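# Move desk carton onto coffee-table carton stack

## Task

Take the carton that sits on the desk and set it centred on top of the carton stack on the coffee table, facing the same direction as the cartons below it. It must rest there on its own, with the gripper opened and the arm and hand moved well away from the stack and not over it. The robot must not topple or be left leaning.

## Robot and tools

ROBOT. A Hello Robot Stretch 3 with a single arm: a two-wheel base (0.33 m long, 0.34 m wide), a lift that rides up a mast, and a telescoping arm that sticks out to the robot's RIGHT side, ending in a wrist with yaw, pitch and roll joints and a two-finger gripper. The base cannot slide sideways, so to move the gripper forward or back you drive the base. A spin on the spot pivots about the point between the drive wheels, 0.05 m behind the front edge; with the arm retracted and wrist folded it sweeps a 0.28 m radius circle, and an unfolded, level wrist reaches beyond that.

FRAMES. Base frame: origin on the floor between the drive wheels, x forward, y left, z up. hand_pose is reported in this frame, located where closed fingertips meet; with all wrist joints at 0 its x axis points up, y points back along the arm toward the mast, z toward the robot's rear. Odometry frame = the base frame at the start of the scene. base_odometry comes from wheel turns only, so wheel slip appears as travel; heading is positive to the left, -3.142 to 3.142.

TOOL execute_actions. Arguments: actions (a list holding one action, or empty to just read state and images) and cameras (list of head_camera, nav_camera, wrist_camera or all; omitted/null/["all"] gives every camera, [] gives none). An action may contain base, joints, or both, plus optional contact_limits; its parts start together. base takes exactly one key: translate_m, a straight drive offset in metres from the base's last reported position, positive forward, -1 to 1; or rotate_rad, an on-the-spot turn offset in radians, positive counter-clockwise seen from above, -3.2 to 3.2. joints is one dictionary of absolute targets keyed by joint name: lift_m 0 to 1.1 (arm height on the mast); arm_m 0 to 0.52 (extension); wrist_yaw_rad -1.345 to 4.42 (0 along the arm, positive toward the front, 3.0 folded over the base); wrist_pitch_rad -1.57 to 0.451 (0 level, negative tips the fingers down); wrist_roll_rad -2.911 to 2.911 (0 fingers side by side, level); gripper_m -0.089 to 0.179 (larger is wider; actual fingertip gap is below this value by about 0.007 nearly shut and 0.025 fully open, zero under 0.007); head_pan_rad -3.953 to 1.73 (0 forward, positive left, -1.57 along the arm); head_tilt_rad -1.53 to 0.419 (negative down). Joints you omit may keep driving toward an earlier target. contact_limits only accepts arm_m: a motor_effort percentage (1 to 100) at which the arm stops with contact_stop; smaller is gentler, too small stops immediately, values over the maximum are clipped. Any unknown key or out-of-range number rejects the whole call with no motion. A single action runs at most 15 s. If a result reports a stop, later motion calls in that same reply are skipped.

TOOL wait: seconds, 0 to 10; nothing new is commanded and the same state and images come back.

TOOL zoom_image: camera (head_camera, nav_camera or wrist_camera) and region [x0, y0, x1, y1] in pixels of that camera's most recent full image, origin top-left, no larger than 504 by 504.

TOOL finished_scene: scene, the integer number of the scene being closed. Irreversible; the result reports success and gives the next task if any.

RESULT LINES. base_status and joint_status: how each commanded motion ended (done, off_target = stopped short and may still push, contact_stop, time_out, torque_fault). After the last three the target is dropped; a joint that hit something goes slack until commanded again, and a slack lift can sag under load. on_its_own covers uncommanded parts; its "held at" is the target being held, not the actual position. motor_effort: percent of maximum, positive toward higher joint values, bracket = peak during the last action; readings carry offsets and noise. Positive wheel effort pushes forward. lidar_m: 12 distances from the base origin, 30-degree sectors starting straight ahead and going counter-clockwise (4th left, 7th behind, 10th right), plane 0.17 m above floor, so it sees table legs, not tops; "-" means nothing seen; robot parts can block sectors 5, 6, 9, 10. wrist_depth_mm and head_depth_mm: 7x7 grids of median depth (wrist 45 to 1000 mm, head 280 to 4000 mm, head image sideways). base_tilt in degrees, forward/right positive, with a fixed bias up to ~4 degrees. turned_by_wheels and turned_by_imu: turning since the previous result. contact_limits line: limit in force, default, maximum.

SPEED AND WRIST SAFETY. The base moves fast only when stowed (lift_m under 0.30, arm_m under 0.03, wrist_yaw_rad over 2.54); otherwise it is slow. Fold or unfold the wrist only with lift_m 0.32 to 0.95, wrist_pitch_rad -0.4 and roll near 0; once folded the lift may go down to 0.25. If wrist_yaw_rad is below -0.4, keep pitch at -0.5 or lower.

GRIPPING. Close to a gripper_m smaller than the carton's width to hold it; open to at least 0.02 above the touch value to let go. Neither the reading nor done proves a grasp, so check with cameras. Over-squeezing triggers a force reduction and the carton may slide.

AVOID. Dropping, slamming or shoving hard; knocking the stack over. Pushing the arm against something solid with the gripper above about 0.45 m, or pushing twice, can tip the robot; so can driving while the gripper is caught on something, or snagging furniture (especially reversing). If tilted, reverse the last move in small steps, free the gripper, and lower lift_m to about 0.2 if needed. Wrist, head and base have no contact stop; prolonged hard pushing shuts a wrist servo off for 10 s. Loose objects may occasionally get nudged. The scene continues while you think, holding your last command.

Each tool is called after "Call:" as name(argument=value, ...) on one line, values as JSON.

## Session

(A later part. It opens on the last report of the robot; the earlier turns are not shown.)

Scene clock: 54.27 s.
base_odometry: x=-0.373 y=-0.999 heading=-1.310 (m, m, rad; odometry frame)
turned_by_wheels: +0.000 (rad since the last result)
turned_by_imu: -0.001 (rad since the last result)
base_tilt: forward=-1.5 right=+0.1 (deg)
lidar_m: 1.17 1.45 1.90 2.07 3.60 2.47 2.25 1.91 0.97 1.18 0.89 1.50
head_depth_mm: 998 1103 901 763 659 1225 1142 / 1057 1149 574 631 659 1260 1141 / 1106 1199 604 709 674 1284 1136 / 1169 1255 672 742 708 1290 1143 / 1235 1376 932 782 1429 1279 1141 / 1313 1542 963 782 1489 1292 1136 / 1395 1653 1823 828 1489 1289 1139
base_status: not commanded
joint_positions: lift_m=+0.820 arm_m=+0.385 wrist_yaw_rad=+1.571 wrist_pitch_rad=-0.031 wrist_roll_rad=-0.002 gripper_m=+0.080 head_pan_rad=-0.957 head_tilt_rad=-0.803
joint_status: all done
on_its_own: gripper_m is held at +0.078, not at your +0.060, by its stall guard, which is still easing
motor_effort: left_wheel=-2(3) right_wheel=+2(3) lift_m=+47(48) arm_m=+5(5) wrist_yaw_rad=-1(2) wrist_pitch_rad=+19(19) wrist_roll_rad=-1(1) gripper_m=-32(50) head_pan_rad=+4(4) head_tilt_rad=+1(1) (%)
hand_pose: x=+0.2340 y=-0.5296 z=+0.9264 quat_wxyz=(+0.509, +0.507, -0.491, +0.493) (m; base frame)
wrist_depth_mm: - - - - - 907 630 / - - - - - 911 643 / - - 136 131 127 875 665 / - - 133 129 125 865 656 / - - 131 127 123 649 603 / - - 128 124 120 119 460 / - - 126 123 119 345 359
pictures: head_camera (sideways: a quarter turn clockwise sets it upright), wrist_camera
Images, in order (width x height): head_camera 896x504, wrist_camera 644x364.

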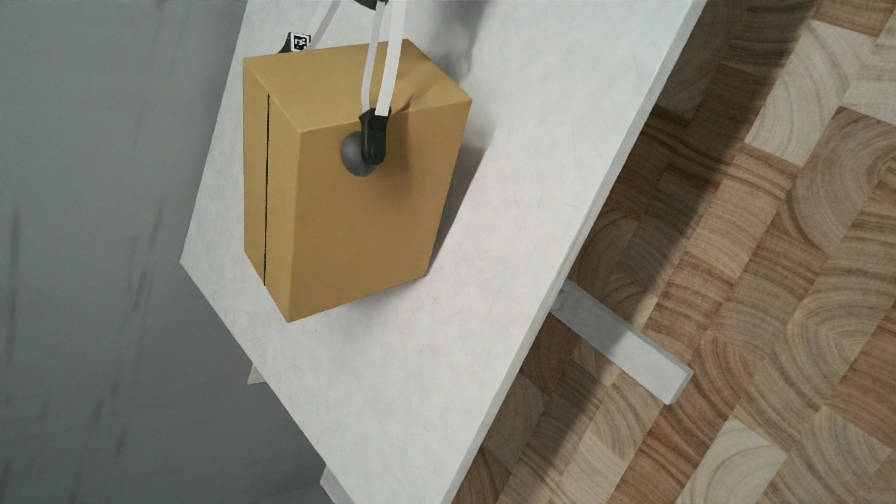

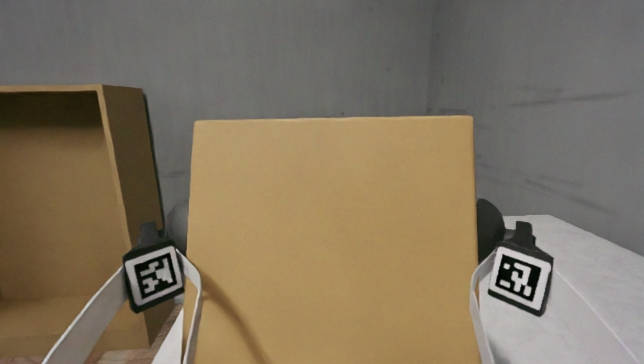

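Call:
execute_actions(actions=[{"joints":{"lift_m":0.725}}], cameras=[])

Call:
execute_actions(actions=[{"joints":{"gripper_m":0.179}}], cameras=["wrist_camera"])

Call:
execute_actions(actions=[{"base":{"translate_m":-0.1}}], cameras=[])

Call:
execute_actions(actions=[{"joints":{"lift_m":1.05,"wrist_pitch_rad":-1.0}}])

Scene clock: 57.57 s.
base_odometry: x=-0.373 y=-0.999 heading=-1.310 (m, m, rad; odometry frame)
turned_by_wheels: +0.000 (rad since the last result)
turned_by_imu: -0.001 (rad since the last result)
base_tilt: forward=-1.6 right=-0.1 (deg)
lidar_m: 1.18 1.45 1.89 2.07 3.61 2.45 2.25 1.92 0.97 1.18 0.88 1.50
head_depth_mm: 999 1106 963 770 661 1224 1131 / 1051 1147 657 726 660 1269 1140 / 1106 1206 657 706 676 1288 1131 / 1167 1247 679 743 707 1289 1138 / 1225 1378 905 785 1421 1284 1143 / 1311 1534 968 783 1505 1298 1140 / 1405 1638 1819 829 1491 1293 1141
base_status: not commanded
joint_positions: lift_m=+0.725 arm_m=+0.385 wrist_yaw_rad=+1.570 wrist_pitch_rad=+0.009 wrist_roll_rad=+0.001 gripper_m=+0.093 head_pan_rad=-0.957 head_tilt_rad=-0.803
joint_status: all done
on_its_own: gripper_m is held at +0.092, not at your +0.060, by its stall guard, which is not easing now
motor_effort: left_wheel=-3(3) right_wheel=+3(3) lift_m=+26(43) arm_m=+4(5) wrist_yaw_rad=+0(2) wrist_pitch_rad=-5(19) wrist_roll_rad=-2(2) gripper_m=-22(27) head_pan_rad=+4(4) head_tilt_rad=+1(1) (%)
hand_pose: x=+0.2351 y=-0.5299 z=+0.8422 quat_wxyz=(+0.498, +0.498, -0.502, +0.502) (m; base frame)
wrist_depth_mm: - - - - - 902 633 / - - - - - 909 644 / - - 119 117 116 817 650 / - - 123 121 119 703 632 / - - 127 125 124 425 458 / - - 132 130 128 293 325 / - 258 137 135 133 250 250
pictures: none
No camera images: the call's "cameras" was empty. Leave "cameras" out to get every camera's image.

Scene clock: 58.93 s.
base_odometry: x=-0.373 y=-0.999 heading=-1.310 (m, m, rad; odometry frame)
turned_by_wheels: +0.000 (rad since the last result)
turned_by_imu: +0.000 (rad since the last result)
base_tilt: forward=-1.6 right=+0.0 (deg)
lidar_m: 1.17 1.45 1.90 2.07 3.63 2.45 2.26 1.91 0.97 1.18 0.88 1.50
head_depth_mm: 1003 1108 958 782 660 1216 1136 / 1053 1147 656 724 660 1273 1147 / 1104 1199 658 699 675 1289 1146 / 1169 1257 679 745 709 1301 1142 / 1239 1375 904 785 1418 1290 1141 / 1310 1533 965 781 1496 1285 1131 / 1401 1650 1820 826 1490 1297 1133
base_status: not commanded
joint_positions: lift_m=+0.725 arm_m=+0.385 wrist_yaw_rad=+1.570 wrist_pitch_rad=-0.017 wrist_roll_rad=+0.000 gripper_m=+0.179 head_pan_rad=-0.957 head_tilt_rad=-0.803
joint_status: all done
motor_effort: left_wheel=-2(2) right_wheel=+2(3) lift_m=+29(29) arm_m=+5(5) wrist_yaw_rad=+0(0) wrist_pitch_rad=+11(11) wrist_roll_rad=-2(2) gripper_m=+1(100) head_pan_rad=+4(4) head_tilt_rad=+1(1) (%)
hand_pose: x=+0.2344 y=-0.5299 z=+0.8354 quat_wxyz=(+0.505, +0.504, -0.496, +0.495) (m; base frame)
wrist_depth_mm: - - - - - 894 637 / - - - - - 855 643 / - - 117 116 114 781 643 / - - 122 120 119 615 620 / - - 127 125 124 371 457 / - 301 133 131 129 289 323 / - 245 139 137 135 239 229
pictures: wrist_camera
Images, in order (width x height): wrist_camera 644x364.

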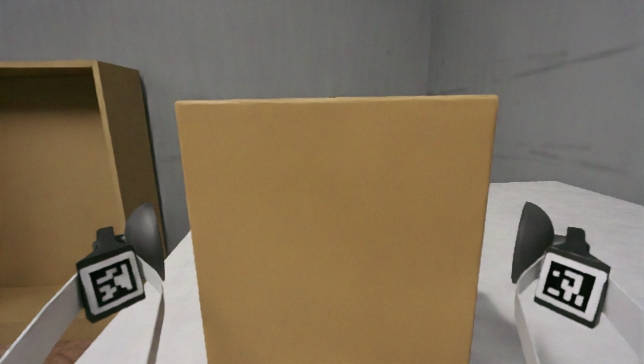

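Scene clock: 61.50 s.
base_odometry: x=-0.399 y=-0.902 heading=-1.310 (m, m, rad; odometry frame)
turned_by_wheels: +0.000 (rad since the last result)
turned_by_imu: -0.001 (rad since the last result)
base_tilt: forward=-1.8 right=+0.1 (deg)
lidar_m: 1.27 1.55 2.02 2.07 2.58 2.35 2.16 1.94 0.91 1.19 0.99 0.95
head_depth_mm: 1011 1115 961 779 662 1250 1133 / 1058 1161 963 801 660 1291 1142 / 1118 1195 703 747 690 1288 1136 / 1182 1243 680 744 1395 1297 1141 / 1254 1254 726 780 1454 1285 1138 / 1329 1496 905 808 1478 1291 1132 / 1413 1656 967 851 1497 1295 1134
base_status: done
joint_positions: lift_m=+0.725 arm_m=+0.385 wrist_yaw_rad=+1.570 wrist_pitch_rad=-0.018 wrist_roll_rad=+0.000 gripper_m=+0.179 head_pan_rad=-0.957 head_tilt_rad=-0.803
joint_status: not commanded
motor_effort: left_wheel=-2(6) right_wheel=+2(3) lift_m=+29(29) arm_m=+4(5) wrist_yaw_rad=+0(1) wrist_pitch_rad=+11(11) wrist_roll_rad=-2(2) gripper_m=+0(0) head_pan_rad=+4(4) head_tilt_rad=+1(2) (%)
hand_pose: x=+0.2344 y=-0.5299 z=+0.8354 quat_wxyz=(+0.505, +0.504, -0.496, +0.495) (m; base frame)
wrist_depth_mm: - - - - - 915 653 / - - - - - 939 656 / - - - 214 216 936 655 / - - - 222 224 717 620 / - - 413 234 373 432 457 / - 300 315 241 278 307 322 / - 246 244 243 241 239 229
pictures: none
No camera images: the call's "cameras" was empty. Leave "cameras" out to get every camera's image.

Scene clock: 65.30 s.
base_odometry: x=-0.399 y=-0.902 heading=-1.310 (m, m, rad; odometry frame)
turned_by_wheels: +0.000 (rad since the last result)
turned_by_imu: -0.001 (rad since the last result)
base_tilt: forward=-1.6 right=+0.0 (deg)
lidar_m: 1.27 1.55 2.02 2.07 2.58 2.35 2.16 1.93 0.91 1.19 0.99 0.95
head_depth_mm: 1017 1120 967 782 661 1243 1143 / 1067 1162 964 782 657 1282 1136 / 1119 1197 703 761 691 1289 1135 / 1176 1251 681 743 1405 1290 1140 / 1253 1252 728 782 1456 1292 1135 / 1324 1499 906 804 1485 1293 1136 / 1407 1667 961 849 1494 1292 1138
base_status: not commanded
joint_positions: lift_m=+1.050 arm_m=+0.385 wrist_yaw_rad=+1.570 wrist_pitch_rad=-1.006 wrist_roll_rad=-0.004 gripper_m=+0.179 head_pan_rad=-0.957 head_tilt_rad=-0.803
joint_status: all done
motor_effort: left_wheel=-1(16) right_wheel=+1(24) lift_m=+47(50) arm_m=+4(4) wrist_yaw_rad=+0(1) wrist_pitch_rad=+3(100) wrist_roll_rad=+0(2) gripper_m=+0(0) head_pan_rad=+4(3) head_tilt_rad=+1(1) (%)
hand_pose: x=+0.0955 y=-0.5299 z=+0.9591 quat_wxyz=(+0.680, +0.678, -0.196, +0.198) (m; base frame)
wrist_depth_mm: - - 523 291 502 506 494 / - - 490 355 468 469 458 / - - 454 438 442 436 435 / - - 426 415 418 415 406 / - - 406 397 397 391 390 / - - 380 376 372 367 370 / - - 356 355 351 349 345
pictures: head_camera (sideways: a quarter turn clockwise sets it upright), nav_camera (sideways: a quarter turn counterclockwise sets it upright), wrist_camera
Images, in order (width x height): head_camera 896x504, nav_camera 672x504, wrist_camera 644x364.

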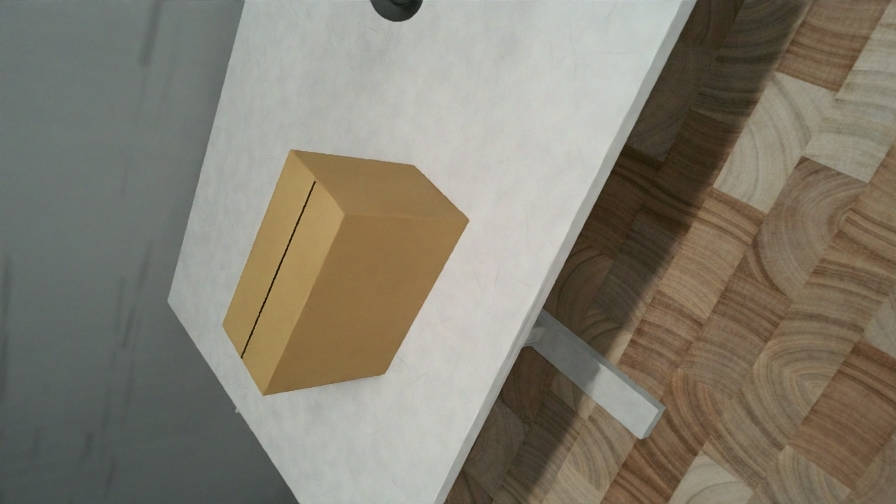

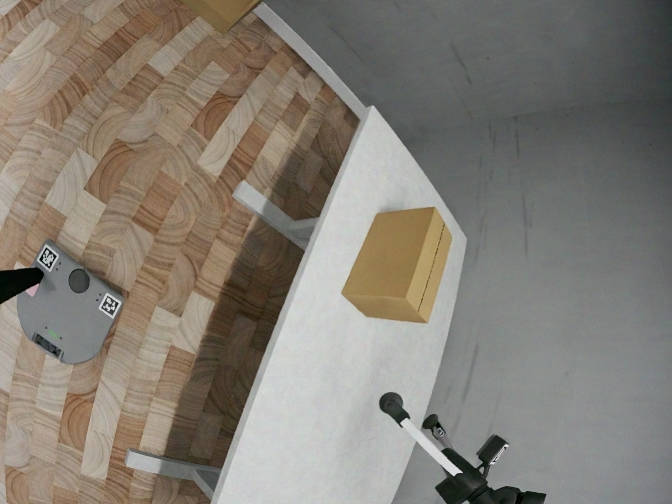

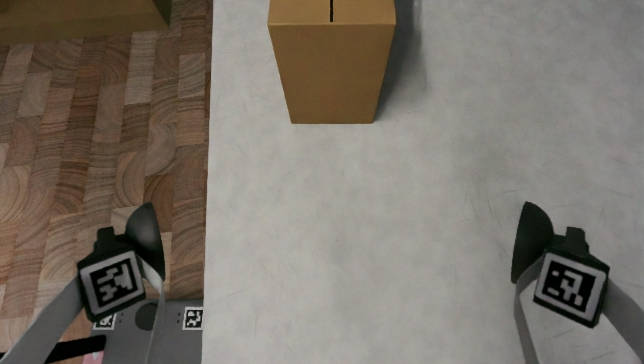

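Call:
execute_actions(actions=[{"base":{"translate_m":0.33},"joints":{"head_pan_rad":-1.3,"head_tilt_rad":-0.7}}], cameras=["head_camera","wrist_camera"])

Scene clock: 71.07 s.
base_odometry: x=-0.314 y=-1.221 heading=-1.311 (m, m, rad; odometry frame)
turned_by_wheels: +0.000 (rad since the last result)
turned_by_imu: -0.001 (rad since the last result)
base_tilt: forward=-1.6 right=+0.1 (deg)
lidar_m: 0.95 0.95 1.32 2.08 3.65 2.70 2.48 1.12 1.16 1.15 0.75 1.36
head_depth_mm: 931 1007 1086 845 713 602 1184 / 946 1093 1086 600 634 615 1182 / 966 1084 1129 601 660 630 1174 / 986 1103 1134 618 679 646 1173 / 1008 1130 1134 821 698 645 1169 / 1018 1155 1186 878 715 1268 1155 / 1040 1170 1338 878 714 1299 1175
base_status: done
joint_positions: lift_m=+1.050 arm_m=+0.385 wrist_yaw_rad=+1.570 wrist_pitch_rad=-1.006 wrist_roll_rad=-0.004 gripper_m=+0.179 head_pan_rad=-1.293 head_tilt_rad=-0.705
joint_status: all done
motor_effort: left_wheel=-1(3) right_wheel=+1(4) lift_m=+47(47) arm_m=+4(4) wrist_yaw_rad=+1(1) wrist_pitch_rad=+4(4) wrist_roll_rad=+0(0) gripper_m=+0(0) head_pan_rad=-4(27) head_tilt_rad=+2(10) (%)
hand_pose: x=+0.0954 y=-0.5299 z=+0.9591 quat_wxyz=(+0.680, +0.678, -0.196, +0.198) (m; base frame)
wrist_depth_mm: - - 519 519 504 499 503 / - - 482 476 471 472 463 / - - 454 248 252 432 435 / - - 423 232 236 413 407 / - - 397 220 222 391 391 / - - 379 207 208 369 372 / - - 355 198 197 349 346
pictures: head_camera (sideways: a quarter turn clockwise sets it upright), wrist_camera
Images, in order (width x height): head_camera 896x504, wrist_camera 644x364.

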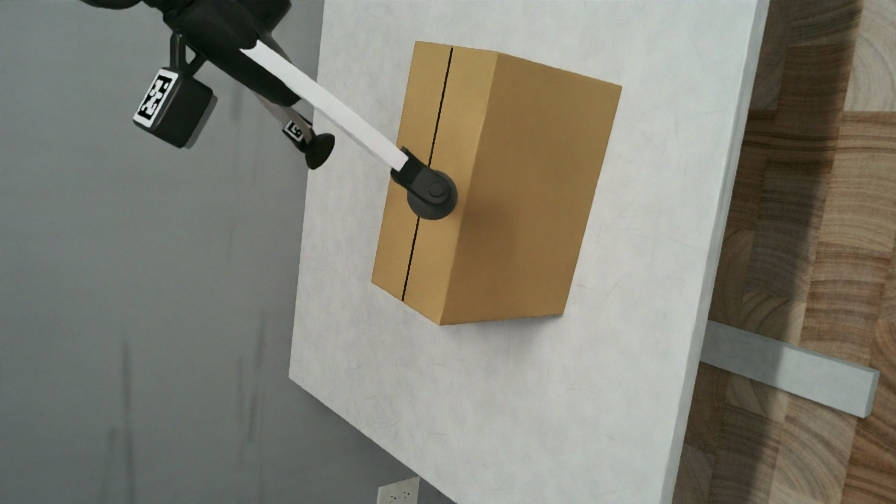

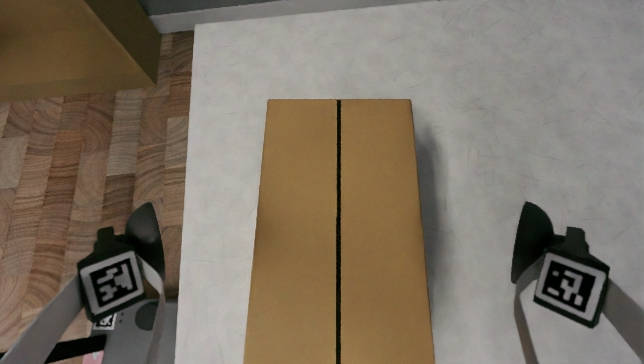

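Call:
execute_actions(actions=[{"joints":{"lift_m":0.96}}], cameras=["head_camera","wrist_camera"])

Scene clock: 73.30 s.
base_odometry: x=-0.314 y=-1.221 heading=-1.311 (m, m, rad; odometry frame)
turned_by_wheels: +0.000 (rad since the last result)
turned_by_imu: -0.001 (rad since the last result)
base_tilt: forward=-1.7 right=+0.1 (deg)
lidar_m: 0.96 0.95 1.32 2.08 3.64 2.71 2.48 1.12 1.16 1.15 0.75 1.36
head_depth_mm: 936 1043 - 844 712 603 1177 / 953 1067 1132 582 634 614 1179 / 966 1082 1130 619 660 630 1175 / 979 1105 1133 621 679 647 1179 / 1003 1130 1136 822 692 645 1178 / 1016 1151 1182 877 713 1268 1155 / 1036 1171 1344 878 713 1303 1174
base_status: not commanded
joint_positions: lift_m=+0.960 arm_m=+0.385 wrist_yaw_rad=+1.570 wrist_pitch_rad=-1.006 wrist_roll_rad=-0.004 gripper_m=+0.179 head_pan_rad=-1.293 head_tilt_rad=-0.705
joint_status: all done
motor_effort: left_wheel=-2(1) right_wheel=+1(1) lift_m=+30(43) arm_m=+4(4) wrist_yaw_rad=+1(0) wrist_pitch_rad=+4(4) wrist_roll_rad=+0(0) gripper_m=+1(0) head_pan_rad=-3(4) head_tilt_rad=+3(2) (%)
hand_pose: x=+0.0954 y=-0.5299 z=+0.8696 quat_wxyz=(+0.680, +0.678, -0.195, +0.198) (m; base frame)
wrist_depth_mm: - - 398 168 166 393 390 / - - 162 156 155 362 363 / - - 150 146 145 340 336 / - - 140 137 136 319 318 / - 318 131 130 129 296 302 / - 295 124 123 122 123 288 / - 282 117 117 116 117 268
pictures: head_camera (sideways: a quarter turn clockwise sets it upright), wrist_camera
Images, in order (width x height): head_camera 896x504, wrist_camera 644x364.

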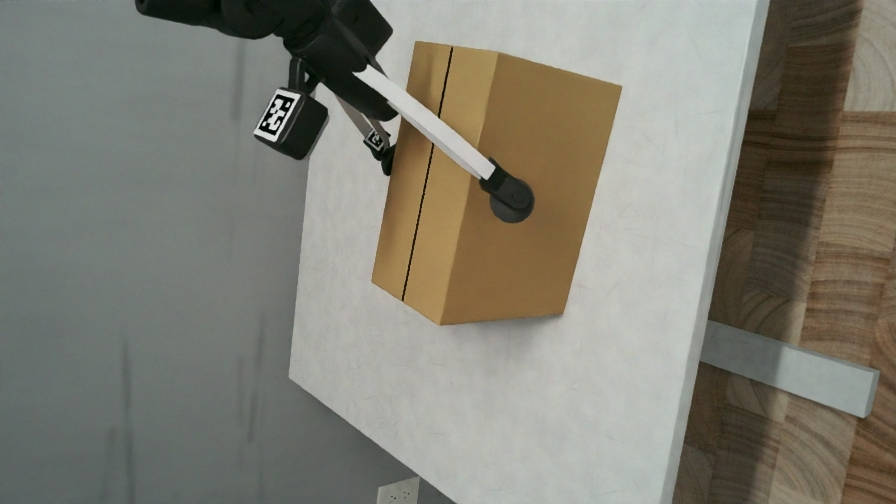

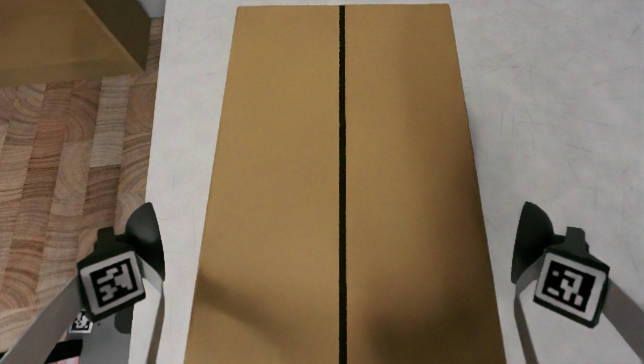

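Call:
execute_actions(actions=[{"joints":{"gripper_m":0.08}}], cameras=[])

Call:
execute_actions(actions=[{"joints":{"lift_m":1.0}}], cameras=["head_camera","wrist_camera"])

Scene clock: 75.17 s.
base_odometry: x=-0.314 y=-1.221 heading=-1.311 (m, m, rad; odometry frame)
turned_by_wheels: +0.000 (rad since the last result)
turned_by_imu: -0.001 (rad since the last result)
base_tilt: forward=-1.6 right=+0.0 (deg)
lidar_m: 0.95 0.95 1.31 2.08 3.66 2.70 2.48 1.12 1.15 1.15 0.75 1.36
head_depth_mm: 934 1035 - 847 712 603 1173 / 952 1067 1134 581 632 615 1168 / 966 1089 1132 620 660 628 1174 / 982 1099 1129 619 677 645 1177 / 998 1120 1128 823 696 647 1174 / 1016 1150 1185 875 713 1265 1161 / 1040 1166 1333 878 713 1309 1179
base_status: not commanded
joint_positions: lift_m=+0.960 arm_m=+0.385 wrist_yaw_rad=+1.570 wrist_pitch_rad=-1.001 wrist_roll_rad=-0.004 gripper_m=+0.082 head_pan_rad=-1.293 head_tilt_rad=-0.705
joint_status: all done
motor_effort: left_wheel=-6(6) right_wheel=+9(9) lift_m=+30(30) arm_m=+4(4) wrist_yaw_rad=+1(1) wrist_pitch_rad=+1(4) wrist_roll_rad=+0(0) gripper_m=-29(99) head_pan_rad=-4(3) head_tilt_rad=+2(2) (%)
hand_pose: x=+0.0966 y=-0.5299 z=+0.8703 quat_wxyz=(+0.679, +0.678, -0.197, +0.200) (m; base frame)
wrist_depth_mm: - - 403 171 171 396 389 / - - 165 159 158 368 365 / - - 152 149 147 344 341 / - - 142 140 138 322 323 / - - 133 132 131 305 304 / - - 126 124 123 123 288 / 940 283 119 118 117 271 273
pictures: none
No camera images: the call's "cameras" was empty. Leave "cameras" out to get every camera's image.

Scene clock: 76.50 s.
base_odometry: x=-0.314 y=-1.221 heading=-1.311 (m, m, rad; odometry frame)
turned_by_wheels: +0.000 (rad since the last result)
turned_by_imu: +0.000 (rad since the last result)
base_tilt: forward=-1.5 right=+0.0 (deg)
lidar_m: 0.95 0.95 1.32 2.08 3.62 2.70 2.49 1.12 1.16 1.15 0.75 1.36
head_depth_mm: 932 1030 1046 795 713 602 1173 / 949 1050 1133 565 629 615 1181 / 962 1090 1126 581 663 631 1181 / 983 1102 1136 597 679 647 1179 / 998 1124 1136 649 696 645 1179 / 1018 1144 1179 875 713 1277 1154 / 1031 1180 1349 879 716 1299 1176
base_status: not commanded
joint_positions: lift_m=+1.000 arm_m=+0.385 wrist_yaw_rad=+1.570 wrist_pitch_rad=-1.011 wrist_roll_rad=-0.004 gripper_m=+0.088 head_pan_rad=-1.293 head_tilt_rad=-0.705
joint_status: all done
on_its_own: gripper_m is held at +0.087, not at your +0.080, by its stall guard, which is still easing
motor_effort: left_wheel=-1(6) right_wheel=+1(9) lift_m=+47(48) arm_m=+5(4) wrist_yaw_rad=-1(0) wrist_pitch_rad=+6(8) wrist_roll_rad=+0(0) gripper_m=-22(30) head_pan_rad=-3(3) head_tilt_rad=+2(2) (%)
hand_pose: x=+0.0944 y=-0.5299 z=+0.9085 quat_wxyz=(+0.680, +0.679, -0.194, +0.196) (m; base frame)
wrist_depth_mm: - - 171 166 165 432 431 / - - 160 156 154 408 404 / - - 150 148 146 386 379 / - - 142 139 138 362 354 / - - 134 132 131 343 339 / - - 127 126 125 124 322 / 976 314 121 120 119 305 304
pictures: head_camera (sideways: a quarter turn clockwise sets it upright), wrist_camera
Images, in order (width x height): head_camera 896x504, wrist_camera 644x364.

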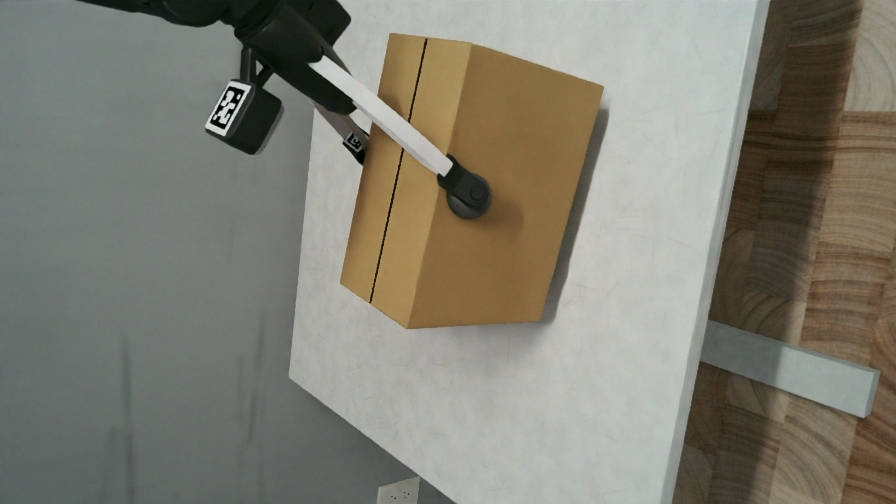

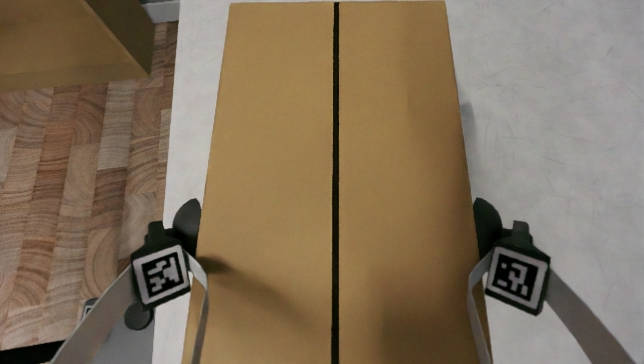

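Call:
execute_actions(actions=[{"joints":{"gripper_m":0.09,"lift_m":1.06}}], cameras=["wrist_camera"])

Call:
execute_actions(actions=[{"joints":{"arm_m":0.02,"head_pan_rad":-1.0,"head_tilt_rad":-0.9}}], cameras=["head_camera","wrist_camera"])

Scene clock: 78.43 s.
base_odometry: x=-0.314 y=-1.221 heading=-1.311 (m, m, rad; odometry frame)
turned_by_wheels: +0.000 (rad since the last result)
turned_by_imu: +0.000 (rad since the last result)
base_tilt: forward=-1.6 right=+0.0 (deg)
lidar_m: 0.95 0.95 1.32 2.08 3.65 2.70 2.48 1.12 1.16 1.15 0.75 1.35
head_depth_mm: 939 - 1115 798 711 602 1179 / 954 1087 565 533 677 616 1174 / 971 1085 583 572 694 631 1176 / 979 1106 580 584 713 646 1174 / 1001 1121 1094 645 710 646 1182 / 1015 1141 1186 875 712 1272 1152 / 1035 1168 1348 882 715 1306 1174
base_status: not commanded
joint_positions: lift_m=+1.060 arm_m=+0.385 wrist_yaw_rad=+1.570 wrist_pitch_rad=-1.011 wrist_roll_rad=-0.004 gripper_m=+0.091 head_pan_rad=-1.293 head_tilt_rad=-0.705
joint_status: all done
motor_effort: left_wheel=-1(2) right_wheel=+1(1) lift_m=+47(49) arm_m=+4(4) wrist_yaw_rad=+0(0) wrist_pitch_rad=+7(7) wrist_roll_rad=+0(0) gripper_m=-23(24) head_pan_rad=-4(3) head_tilt_rad=+2(2) (%)
hand_pose: x=+0.0943 y=-0.5299 z=+0.9685 quat_wxyz=(+0.680, +0.679, -0.194, +0.196) (m; base frame)
wrist_depth_mm: - - 171 166 165 510 499 / - - 160 155 154 481 471 / - - 150 147 146 447 440 / - - 141 139 138 420 418 / - - 133 133 131 398 398 / - - 127 125 125 124 374 / - - 121 120 119 356 359
pictures: wrist_camera
Images, in order (width x height): wrist_camera 644x364.

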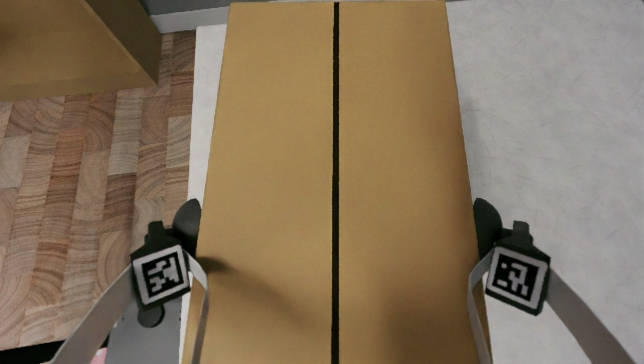

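Scene clock: 82.33 s.
base_odometry: x=-0.314 y=-1.221 heading=-1.311 (m, m, rad; odometry frame)
turned_by_wheels: +0.000 (rad since the last result)
turned_by_imu: -0.001 (rad since the last result)
base_tilt: forward=-1.5 right=+0.0 (deg)
lidar_m: 0.95 0.95 1.32 2.08 3.65 2.71 2.48 1.12 1.16 1.15 0.75 1.36
head_depth_mm: 992 1049 880 - - - - / 1040 1050 905 - 317 - - / 1094 1053 855 692 316 292 341 / 1136 1241 855 723 315 288 1084 / 1196 1420 859 362 314 293 1101 / 1266 1496 1721 719 315 1192 1103 / 1348 1608 1851 1615 336 1251 1113
base_status: not commanded
joint_positions: lift_m=+1.060 arm_m=+0.020 wrist_yaw_rad=+1.570 wrist_pitch_rad=-1.011 wrist_roll_rad=-0.004 gripper_m=+0.091 head_pan_rad=-1.007 head_tilt_rad=-0.889
joint_status: all done
motor_effort: left_wheel=-1(2) right_wheel=+1(1) lift_m=+47(47) arm_m=-6(6) wrist_yaw_rad=-1(0) wrist_pitch_rad=+7(7) wrist_roll_rad=+0(0) gripper_m=-23(24) head_pan_rad=+3(26) head_tilt_rad=-5(21) (%)
hand_pose: x=+0.0943 y=-0.1657 z=+0.9685 quat_wxyz=(+0.680, +0.679, -0.194, +0.196) (m; base frame)
wrist_depth_mm: - - 171 165 164 508 507 / - - 161 156 154 484 475 / - - 150 147 145 447 442 / - - 142 139 138 422 417 / - - 133 132 131 396 396 / - - 126 126 125 124 375 / - - 121 120 119 357 355
pictures: head_camera (sideways: a quarter turn clockwise sets it upright), wrist_camera
Images, in order (width x height): head_camera 896x504, wrist_camera 644x364.

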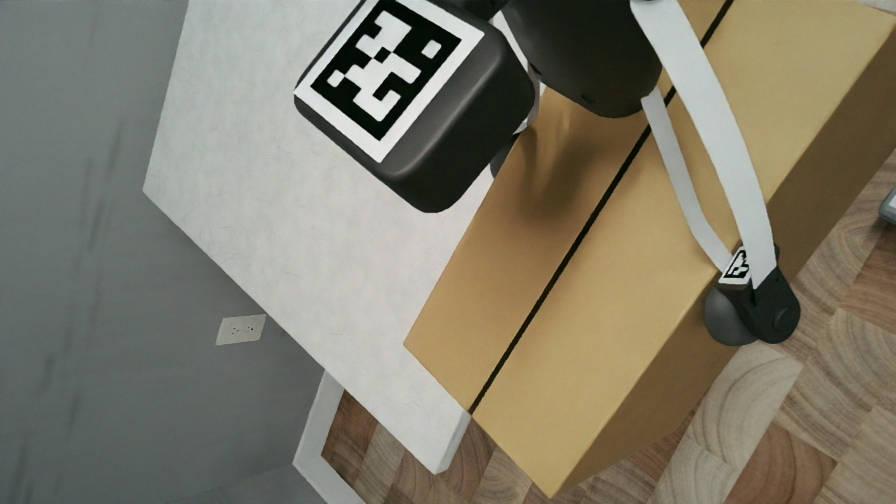

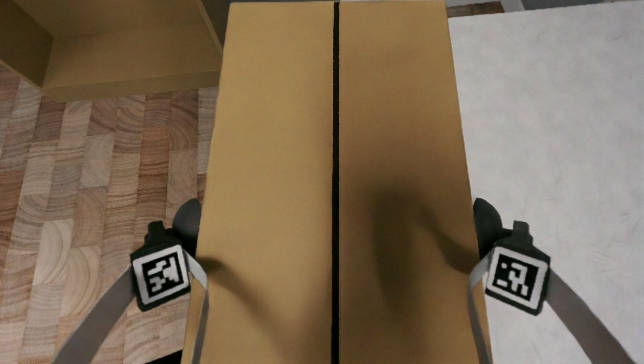

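Call:
execute_actions(actions=[{"base":{"rotate_rad":1.69},"joints":{"head_pan_rad":0,"head_tilt_rad":-0.45}}], cameras=["nav_camera"])

Call:
execute_actions(actions=[{"base":{"translate_m":1.0}}], cameras=["head_camera","wrist_camera"])

Scene clock: 86.70 s.
base_odometry: x=-0.314 y=-1.221 heading=+0.379 (m, m, rad; odometry frame)
turned_by_wheels: +1.690 (rad since the last result)
turned_by_imu: +1.673 (rad since the last result)
base_tilt: forward=-1.6 right=+0.0 (deg)
lidar_m: 2.08 2.22 2.61 2.48 1.13 1.19 1.15 0.75 1.31 0.95 1.25 1.77
head_depth_mm: 3079 3255 3532 2929 2058 1644 1345 / 3085 3305 3606 2919 2073 1636 1344 / 3022 3329 3554 2916 2093 1642 1334 / 3034 3327 3463 2490 2075 1627 1344 / 3048 3334 2348 2492 2089 1621 1338 / 3034 3278 3469 2491 2110 1624 1336 / 3097 3265 3613 2519 2086 1645 1348
base_status: done
joint_positions: lift_m=+1.060 arm_m=+0.020 wrist_yaw_rad=+1.570 wrist_pitch_rad=-1.011 wrist_roll_rad=-0.004 gripper_m=+0.091 head_pan_rad=-0.007 head_tilt_rad=-0.458
joint_status: all done
motor_effort: left_wheel=-1(8) right_wheel=+2(7) lift_m=+47(47) arm_m=-6(6) wrist_yaw_rad=+0(0) wrist_pitch_rad=+7(7) wrist_roll_rad=+0(0) gripper_m=-23(23) head_pan_rad=+3(42) head_tilt_rad=+3(28) (%)
hand_pose: x=+0.0942 y=-0.1657 z=+0.9685 quat_wxyz=(+0.680, +0.679, -0.194, +0.196) (m; base frame)
wrist_depth_mm: - - 171 165 165 - - / - - 160 155 154 - - / - - 150 147 145 - - / - - 141 139 138 - - / - - 133 132 131 - - / - - 127 126 125 124 - / - - 121 120 119 975 988
pictures: nav_camera (sideways: a quarter turn counterclockwise sets it upright)
Images, in order (width x height): nav_camera 672x504.

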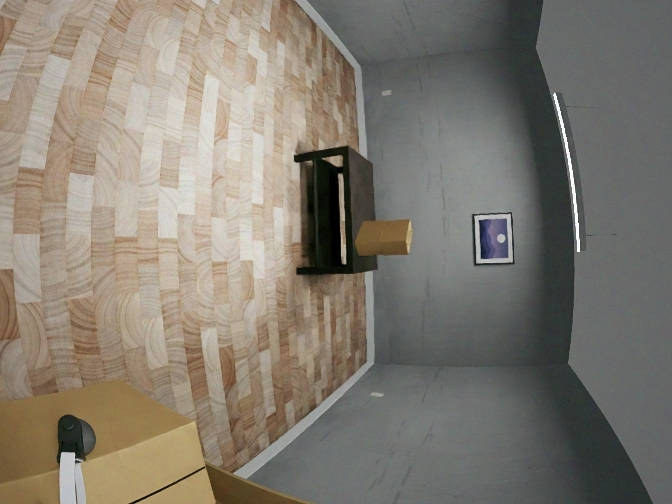

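Scene clock: 97.93 s.
base_odometry: x=+0.615 y=-0.851 heading=+0.379 (m, m, rad; odometry frame)
turned_by_wheels: +0.000 (rad since the last result)
turned_by_imu: +0.002 (rad since the last result)
base_tilt: forward=-1.6 right=+0.1 (deg)
lidar_m: 1.08 1.34 2.60 2.51 2.57 1.89 1.71 1.78 1.26 0.96 1.29 1.77
head_depth_mm: 2196 2373 2567 2778 2092 1627 1342 / 2187 2371 2547 2775 2093 1638 1331 / 2206 2399 2587 2728 2094 1641 1343 / 2197 2387 2539 2685 1380 1492 1341 / 2206 2376 2575 1249 1327 1534 1341 / 2198 2420 2594 1716 1438 1538 1347 / 2198 2396 2594 2708 1437 1541 1334
base_status: done
joint_positions: lift_m=+1.060 arm_m=+0.020 wrist_yaw_rad=+1.570 wrist_pitch_rad=-1.011 wrist_roll_rad=-0.004 gripper_m=+0.091 head_pan_rad=-0.007 head_tilt_rad=-0.458
joint_status: not commanded
motor_effort: left_wheel=-2(4) right_wheel=+2(5) lift_m=+47(47) arm_m=-6(7) wrist_yaw_rad=+0(1) wrist_pitch_rad=+7(7) wrist_roll_rad=+0(0) gripper_m=-23(23) head_pan_rad=+5(4) head_tilt_rad=+3(3) (%)
hand_pose: x=+0.0942 y=-0.1657 z=+0.9685 quat_wxyz=(+0.680, +0.679, -0.194, +0.196) (m; base frame)
wrist_depth_mm: - - 171 166 164 - - / - - 161 156 154 - - / - - 150 147 145 - - / - - 142 139 138 - - / - - 133 132 131 - - / - - 127 126 125 124 - / - - 121 120 120 959 964
pictures: head_camera (sideways: a quarter turn clockwise sets it upright), wrist_camera
Images, in order (width x height): head_camera 896x504, wrist_camera 644x364.

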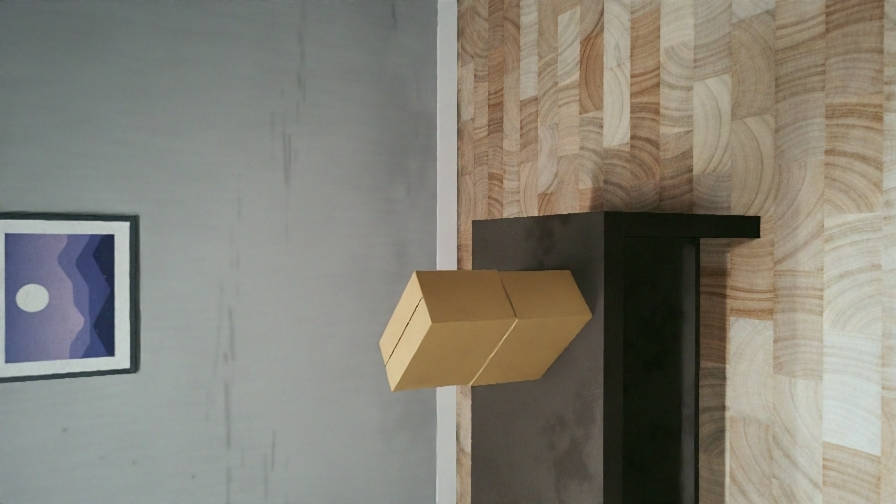

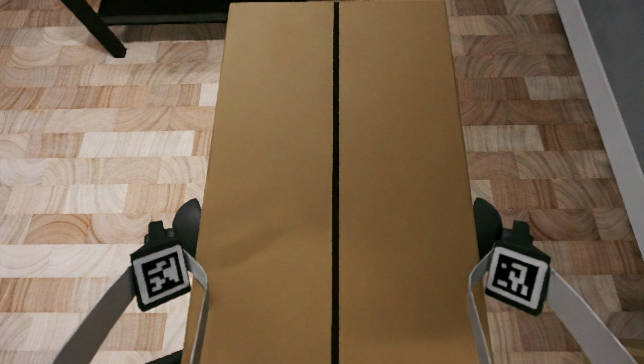

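Call:
execute_actions(actions=[{"base":{"rotate_rad":0.14},"joints":{"lift_m":1.1,"wrist_yaw_rad":0.66}}], cameras=["wrist_camera"])

Call:
execute_actions(actions=[{"base":{"translate_m":0.70}}], cameras=[])

Call:
execute_actions(actions=[{"base":{"rotate_rad":1.43},"joints":{"head_pan_rad":-1.5,"head_tilt_rad":-0.75}}])

Scene clock: 102.07 s.
base_odometry: x=+0.615 y=-0.851 heading=+0.519 (m, m, rad; odometry frame)
turned_by_wheels: +0.140 (rad since the last result)
turned_by_imu: +0.138 (rad since the last result)
base_tilt: forward=-1.7 right=+0.1 (deg)
lidar_m: 1.08 1.33 2.52 2.51 2.70 1.90 1.71 1.27 1.23 0.96 1.37 2.07
head_depth_mm: 2123 2313 2503 2661 2078 1649 1349 / 2172 2375 2516 2740 2014 1632 1339 / 2179 2378 2551 1705 1366 1477 1336 / 2210 2408 2564 1271 1326 1549 1341 / 2267 2447 2699 1805 1477 1558 1339 / 2282 2494 2674 2818 1499 1594 1333 / 2322 2525 2775 2906 1492 1592 1331
base_status: done
joint_positions: lift_m=+1.100 arm_m=+0.020 wrist_yaw_rad=+0.663 wrist_pitch_rad=-1.012 wrist_roll_rad=-0.004 gripper_m=+0.091 head_pan_rad=-0.007 head_tilt_rad=-0.458
joint_status: all done
motor_effort: left_wheel=-2(6) right_wheel=+2(4) lift_m=+47(48) arm_m=-6(6) wrist_yaw_rad=-2(0) wrist_pitch_rad=+7(8) wrist_roll_rad=+0(0) gripper_m=-23(23) head_pan_rad=+4(4) head_tilt_rad=+3(4) (%)
hand_pose: x=+0.0495 y=-0.2564 z=+1.0083 quat_wxyz=(+0.698, +0.526, -0.471, -0.122) (m; base frame)
wrist_depth_mm: - - 171 165 164 - 858 / - - 161 156 154 - 904 / - - 150 147 146 - 972 / - - 141 139 138 - - / - - 133 132 131 - - / - - 127 126 125 124 - / - - 121 120 119 - -
pictures: wrist_camera
Images, in order (width x height): wrist_camera 644x364.

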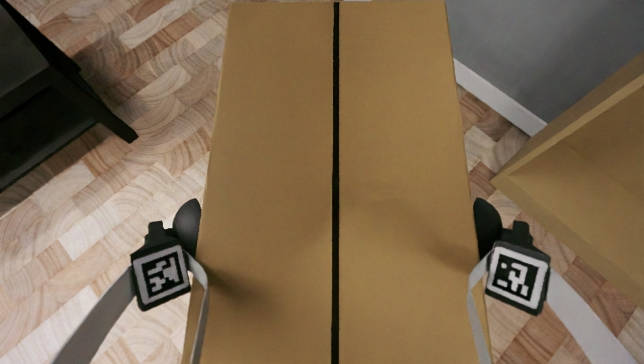

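Scene clock: 110.57 s.
base_odometry: x=+1.223 y=-0.504 heading=+0.519 (m, m, rad; odometry frame)
turned_by_wheels: +0.000 (rad since the last result)
turned_by_imu: +0.001 (rad since the last result)
base_tilt: forward=-1.6 right=-0.1 (deg)
lidar_m: 1.91 1.12 0.78 2.41 2.63 2.49 2.41 1.64 1.30 1.35 1.47 0.41
head_depth_mm: 1553 1686 1808 2009 2095 1628 1312 / 1558 1700 1848 2037 2085 1070 856 / 1597 1750 1894 2078 2097 621 618 / 1613 1752 1901 2088 2089 634 637 / 1651 1775 1949 2139 2081 744 830 / 1687 1817 1967 2155 2093 1075 881 / 1706 1853 2029 2220 2086 1074 879
base_status: done
joint_positions: lift_m=+1.100 arm_m=+0.020 wrist_yaw_rad=+0.663 wrist_pitch_rad=-1.012 wrist_roll_rad=-0.004 gripper_m=+0.091 head_pan_rad=-0.007 head_tilt_rad=-0.458
joint_status: not commanded
motor_effort: left_wheel=-2(4) right_wheel=+2(4) lift_m=+47(47) arm_m=-6(6) wrist_yaw_rad=-1(3) wrist_pitch_rad=+7(8) wrist_roll_rad=+0(0) gripper_m=-24(23) head_pan_rad=+3(4) head_tilt_rad=+3(4) (%)
hand_pose: x=+0.0494 y=-0.2564 z=+1.0083 quat_wxyz=(+0.698, +0.526, -0.471, -0.122) (m; base frame)
wrist_depth_mm: - - 171 165 164 - 942 / - - 160 156 154 - - / 806 832 150 147 145 - - / 472 756 141 140 138 - - / 520 645 133 132 131 - - / 692 690 127 126 125 124 - / 665 - 121 120 119 - -
pictures: none
No camera images: the call's "cameras" was empty. Leave "cameras" out to get every camera's image.

Scene clock: 113.77 s.
base_odometry: x=+1.223 y=-0.504 heading=+1.949 (m, m, rad; odometry frame)
turned_by_wheels: +1.430 (rad since the last result)
turned_by_imu: +1.416 (rad since the last result)
base_tilt: forward=-1.7 right=+0.1 (deg)
lidar_m: 2.41 2.49 2.49 2.41 1.86 1.30 1.35 1.40 0.41 0.90 1.12 0.78
head_depth_mm: - - - - - 1281 1163 / 1660 - - - - - 1090 / 1653 1835 - - 294 - 332 / 1655 1830 - 391 297 - - / 1670 1857 - 369 297 282 1103 / 1687 1900 2153 368 322 854 1139 / 1700 1941 2166 1129 997 881 1136
base_status: done
joint_positions: lift_m=+1.100 arm_m=+0.020 wrist_yaw_rad=+0.663 wrist_pitch_rad=-1.012 wrist_roll_rad=-0.004 gripper_m=+0.091 head_pan_rad=-1.493 head_tilt_rad=-0.741
joint_status: all done
motor_effort: left_wheel=-2(7) right_wheel=+2(6) lift_m=+47(47) arm_m=-6(6) wrist_yaw_rad=-1(2) wrist_pitch_rad=+7(8) wrist_roll_rad=+0(0) gripper_m=-23(23) head_pan_rad=-3(42) head_tilt_rad=-5(24) (%)
hand_pose: x=+0.0494 y=-0.2564 z=+1.0083 quat_wxyz=(+0.698, +0.526, -0.471, -0.122) (m; base frame)
wrist_depth_mm: - - 171 165 164 - - / - - 160 156 154 - - / - - 150 147 146 403 - / - - 141 139 138 739 - / - - 133 132 131 - - / - - 127 126 125 124 - / - - 121 120 119 - -
pictures: head_camera (sideways: a quarter turn clockwise sets it upright), nav_camera (sideways: a quarter turn counterclockwise sets it upright), wrist_camera
Images, in order (width x height): head_camera 896x504, nav_camera 672x504, wrist_camera 644x364.

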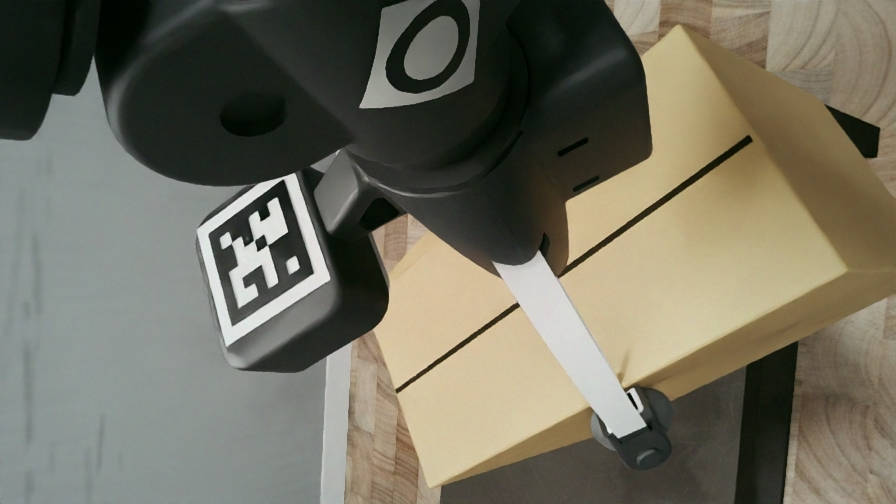

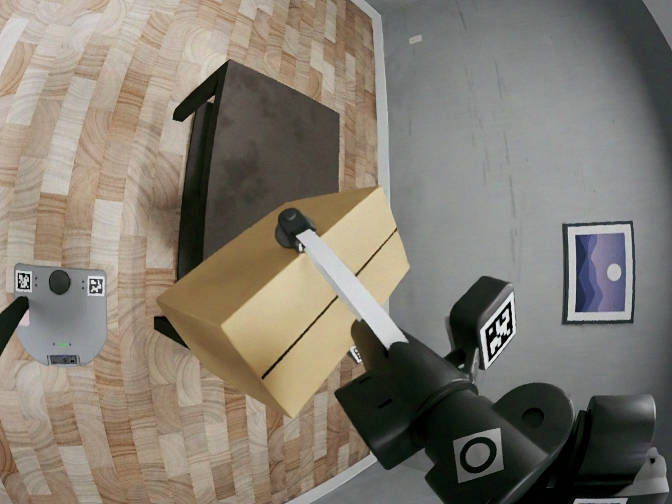

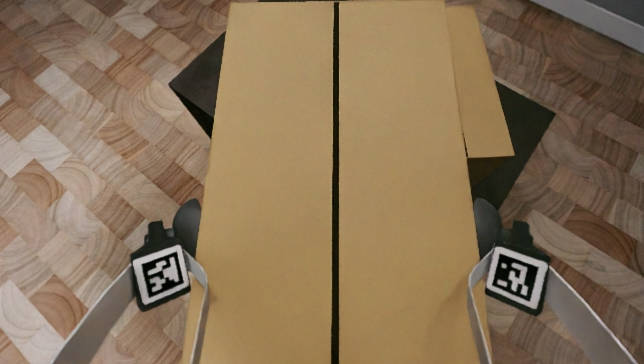

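Call:
execute_actions(actions=[{"base":{"translate_m":0.015},"joints":{"arm_m":0.2,"head_pan_rad":-1.3,"head_tilt_rad":-0.8}}])

Scene clock: 117.27 s.
base_odometry: x=+1.218 y=-0.490 heading=+1.949 (m, m, rad; odometry frame)
turned_by_wheels: +0.000 (rad since the last result)
turned_by_imu: -0.001 (rad since the last result)
base_tilt: forward=-1.6 right=+0.1 (deg)
lidar_m: 2.40 2.48 2.48 2.41 1.88 1.32 1.36 1.41 0.41 0.90 1.11 0.77
head_depth_mm: - - 421 385 919 864 1103 / 1600 1814 428 375 465 849 1089 / 1703 1845 424 421 501 847 1139 / 1753 1913 501 609 940 899 1141 / 1787 2029 2237 1170 983 1113 1145 / 1841 2109 2221 1175 982 1171 1145 / 1921 2198 2224 1168 984 1234 1142
base_status: done
joint_positions: lift_m=+1.100 arm_m=+0.200 wrist_yaw_rad=+0.662 wrist_pitch_rad=-1.012 wrist_roll_rad=-0.004 gripper_m=+0.091 head_pan_rad=-1.307 head_tilt_rad=-0.790
joint_status: all done
motor_effort: left_wheel=-2(4) right_wheel=+2(5) lift_m=+47(47) arm_m=+5(5) wrist_yaw_rad=-1(2) wrist_pitch_rad=+8(7) wrist_roll_rad=+0(0) gripper_m=-24(23) head_pan_rad=+3(22) head_tilt_rad=-4(11) (%)
hand_pose: x=+0.0493 y=-0.4357 z=+1.0083 quat_wxyz=(+0.698, +0.525, -0.472, -0.123) (m; base frame)
wrist_depth_mm: - - 171 165 165 - - / - - 161 156 154 - - / - 825 150 147 145 - - / - - 141 139 138 727 - / - - 134 132 131 - - / - - 127 126 125 124 - / - - 121 120 119 - -
pictures: head_camera (sideways: a quarter turn clockwise sets it upright), nav_camera (sideways: a quarter turn counterclockwise sets it upright), wrist_camera
Images, in order (width x height): head_camera 896x504, nav_camera 672x504, wrist_camera 644x364.

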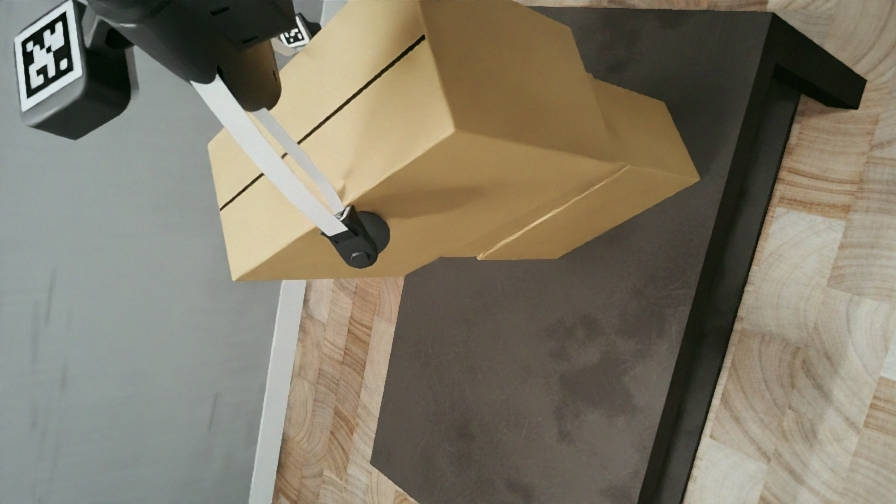

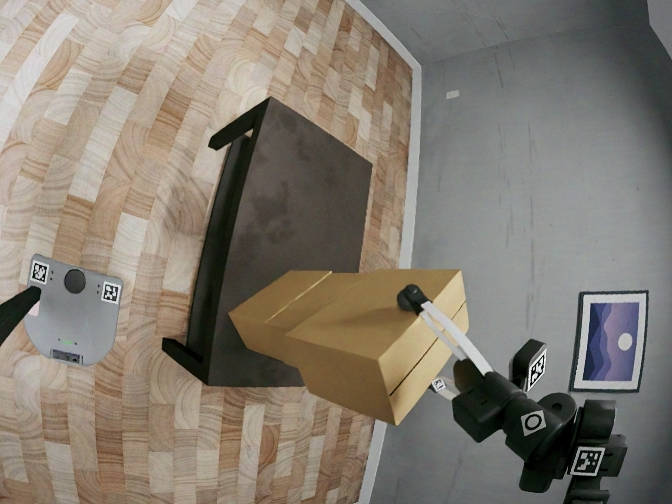

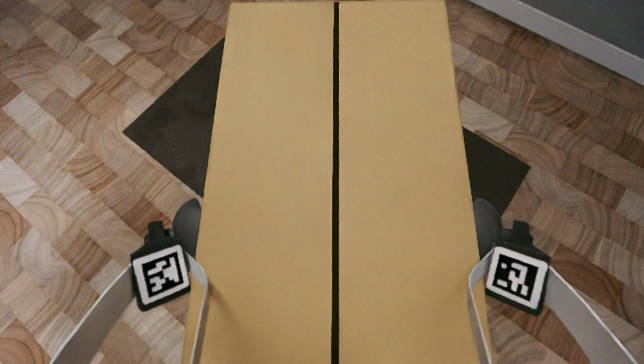

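Call:
execute_actions(actions=[{"base":{"translate_m":0.005},"joints":{"arm_m":0.328,"head_pan_rad":-1.4,"head_tilt_rad":-0.75}}])

Scene clock: 120.80 s.
base_odometry: x=+1.216 y=-0.485 heading=+1.949 (m, m, rad; odometry frame)
turned_by_wheels: +0.000 (rad since the last result)
turned_by_imu: -0.001 (rad since the last result)
base_tilt: forward=-1.6 right=+0.0 (deg)
lidar_m: 2.39 2.47 2.49 2.41 1.89 1.32 1.37 1.42 0.41 0.90 1.11 0.77
head_depth_mm: - 1864 1934 1814 1483 1243 1137 / - 1214 484 557 729 848 1038 / 1684 1185 498 549 650 824 1113 / 1692 1200 610 704 808 861 1135 / 1717 1917 2173 1183 1009 881 1158 / 1753 1985 2206 1212 1011 902 1152 / 1782 2054 2285 1217 1009 922 1154
base_status: done
joint_positions: lift_m=+1.100 arm_m=+0.328 wrist_yaw_rad=+0.662 wrist_pitch_rad=-1.012 wrist_roll_rad=-0.004 gripper_m=+0.091 head_pan_rad=-1.393 head_tilt_rad=-0.754
joint_status: all done
motor_effort: left_wheel=-2(2) right_wheel=+1(4) lift_m=+47(47) arm_m=+5(7) wrist_yaw_rad=-2(0) wrist_pitch_rad=+8(8) wrist_roll_rad=+0(0) gripper_m=-23(24) head_pan_rad=-3(15) head_tilt_rad=+1(8) (%)
hand_pose: x=+0.0493 y=-0.5637 z=+1.0083 quat_wxyz=(+0.698, +0.525, -0.472, -0.123) (m; base frame)
wrist_depth_mm: - - 171 165 165 - - / - - 160 155 154 - - / - 821 150 147 145 - - / - 770 142 139 137 - - / - - 133 132 131 - - / - - 127 126 125 124 - / - - 121 120 119 - -
pictures: head_camera (sideways: a quarter turn clockwise sets it upright), nav_camera (sideways: a quarter turn counterclockwise sets it upright), wrist_camera
Images, in order (width x height): head_camera 896x504, nav_camera 672x504, wrist_camera 644x364.

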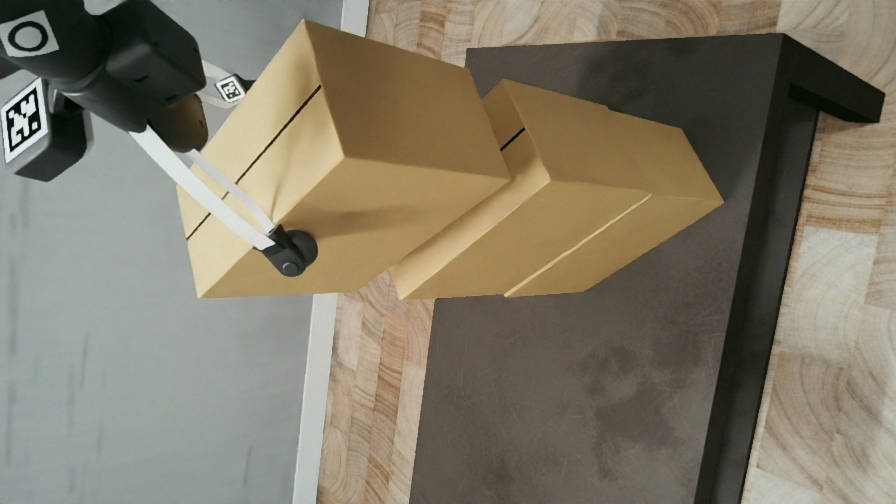

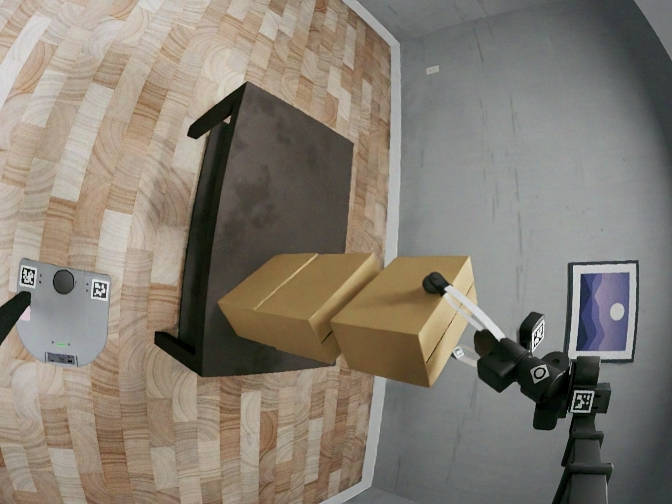

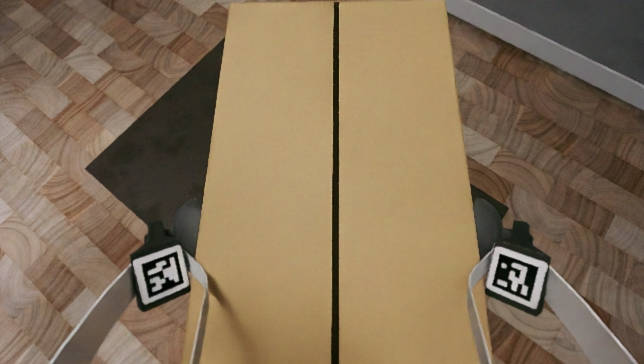

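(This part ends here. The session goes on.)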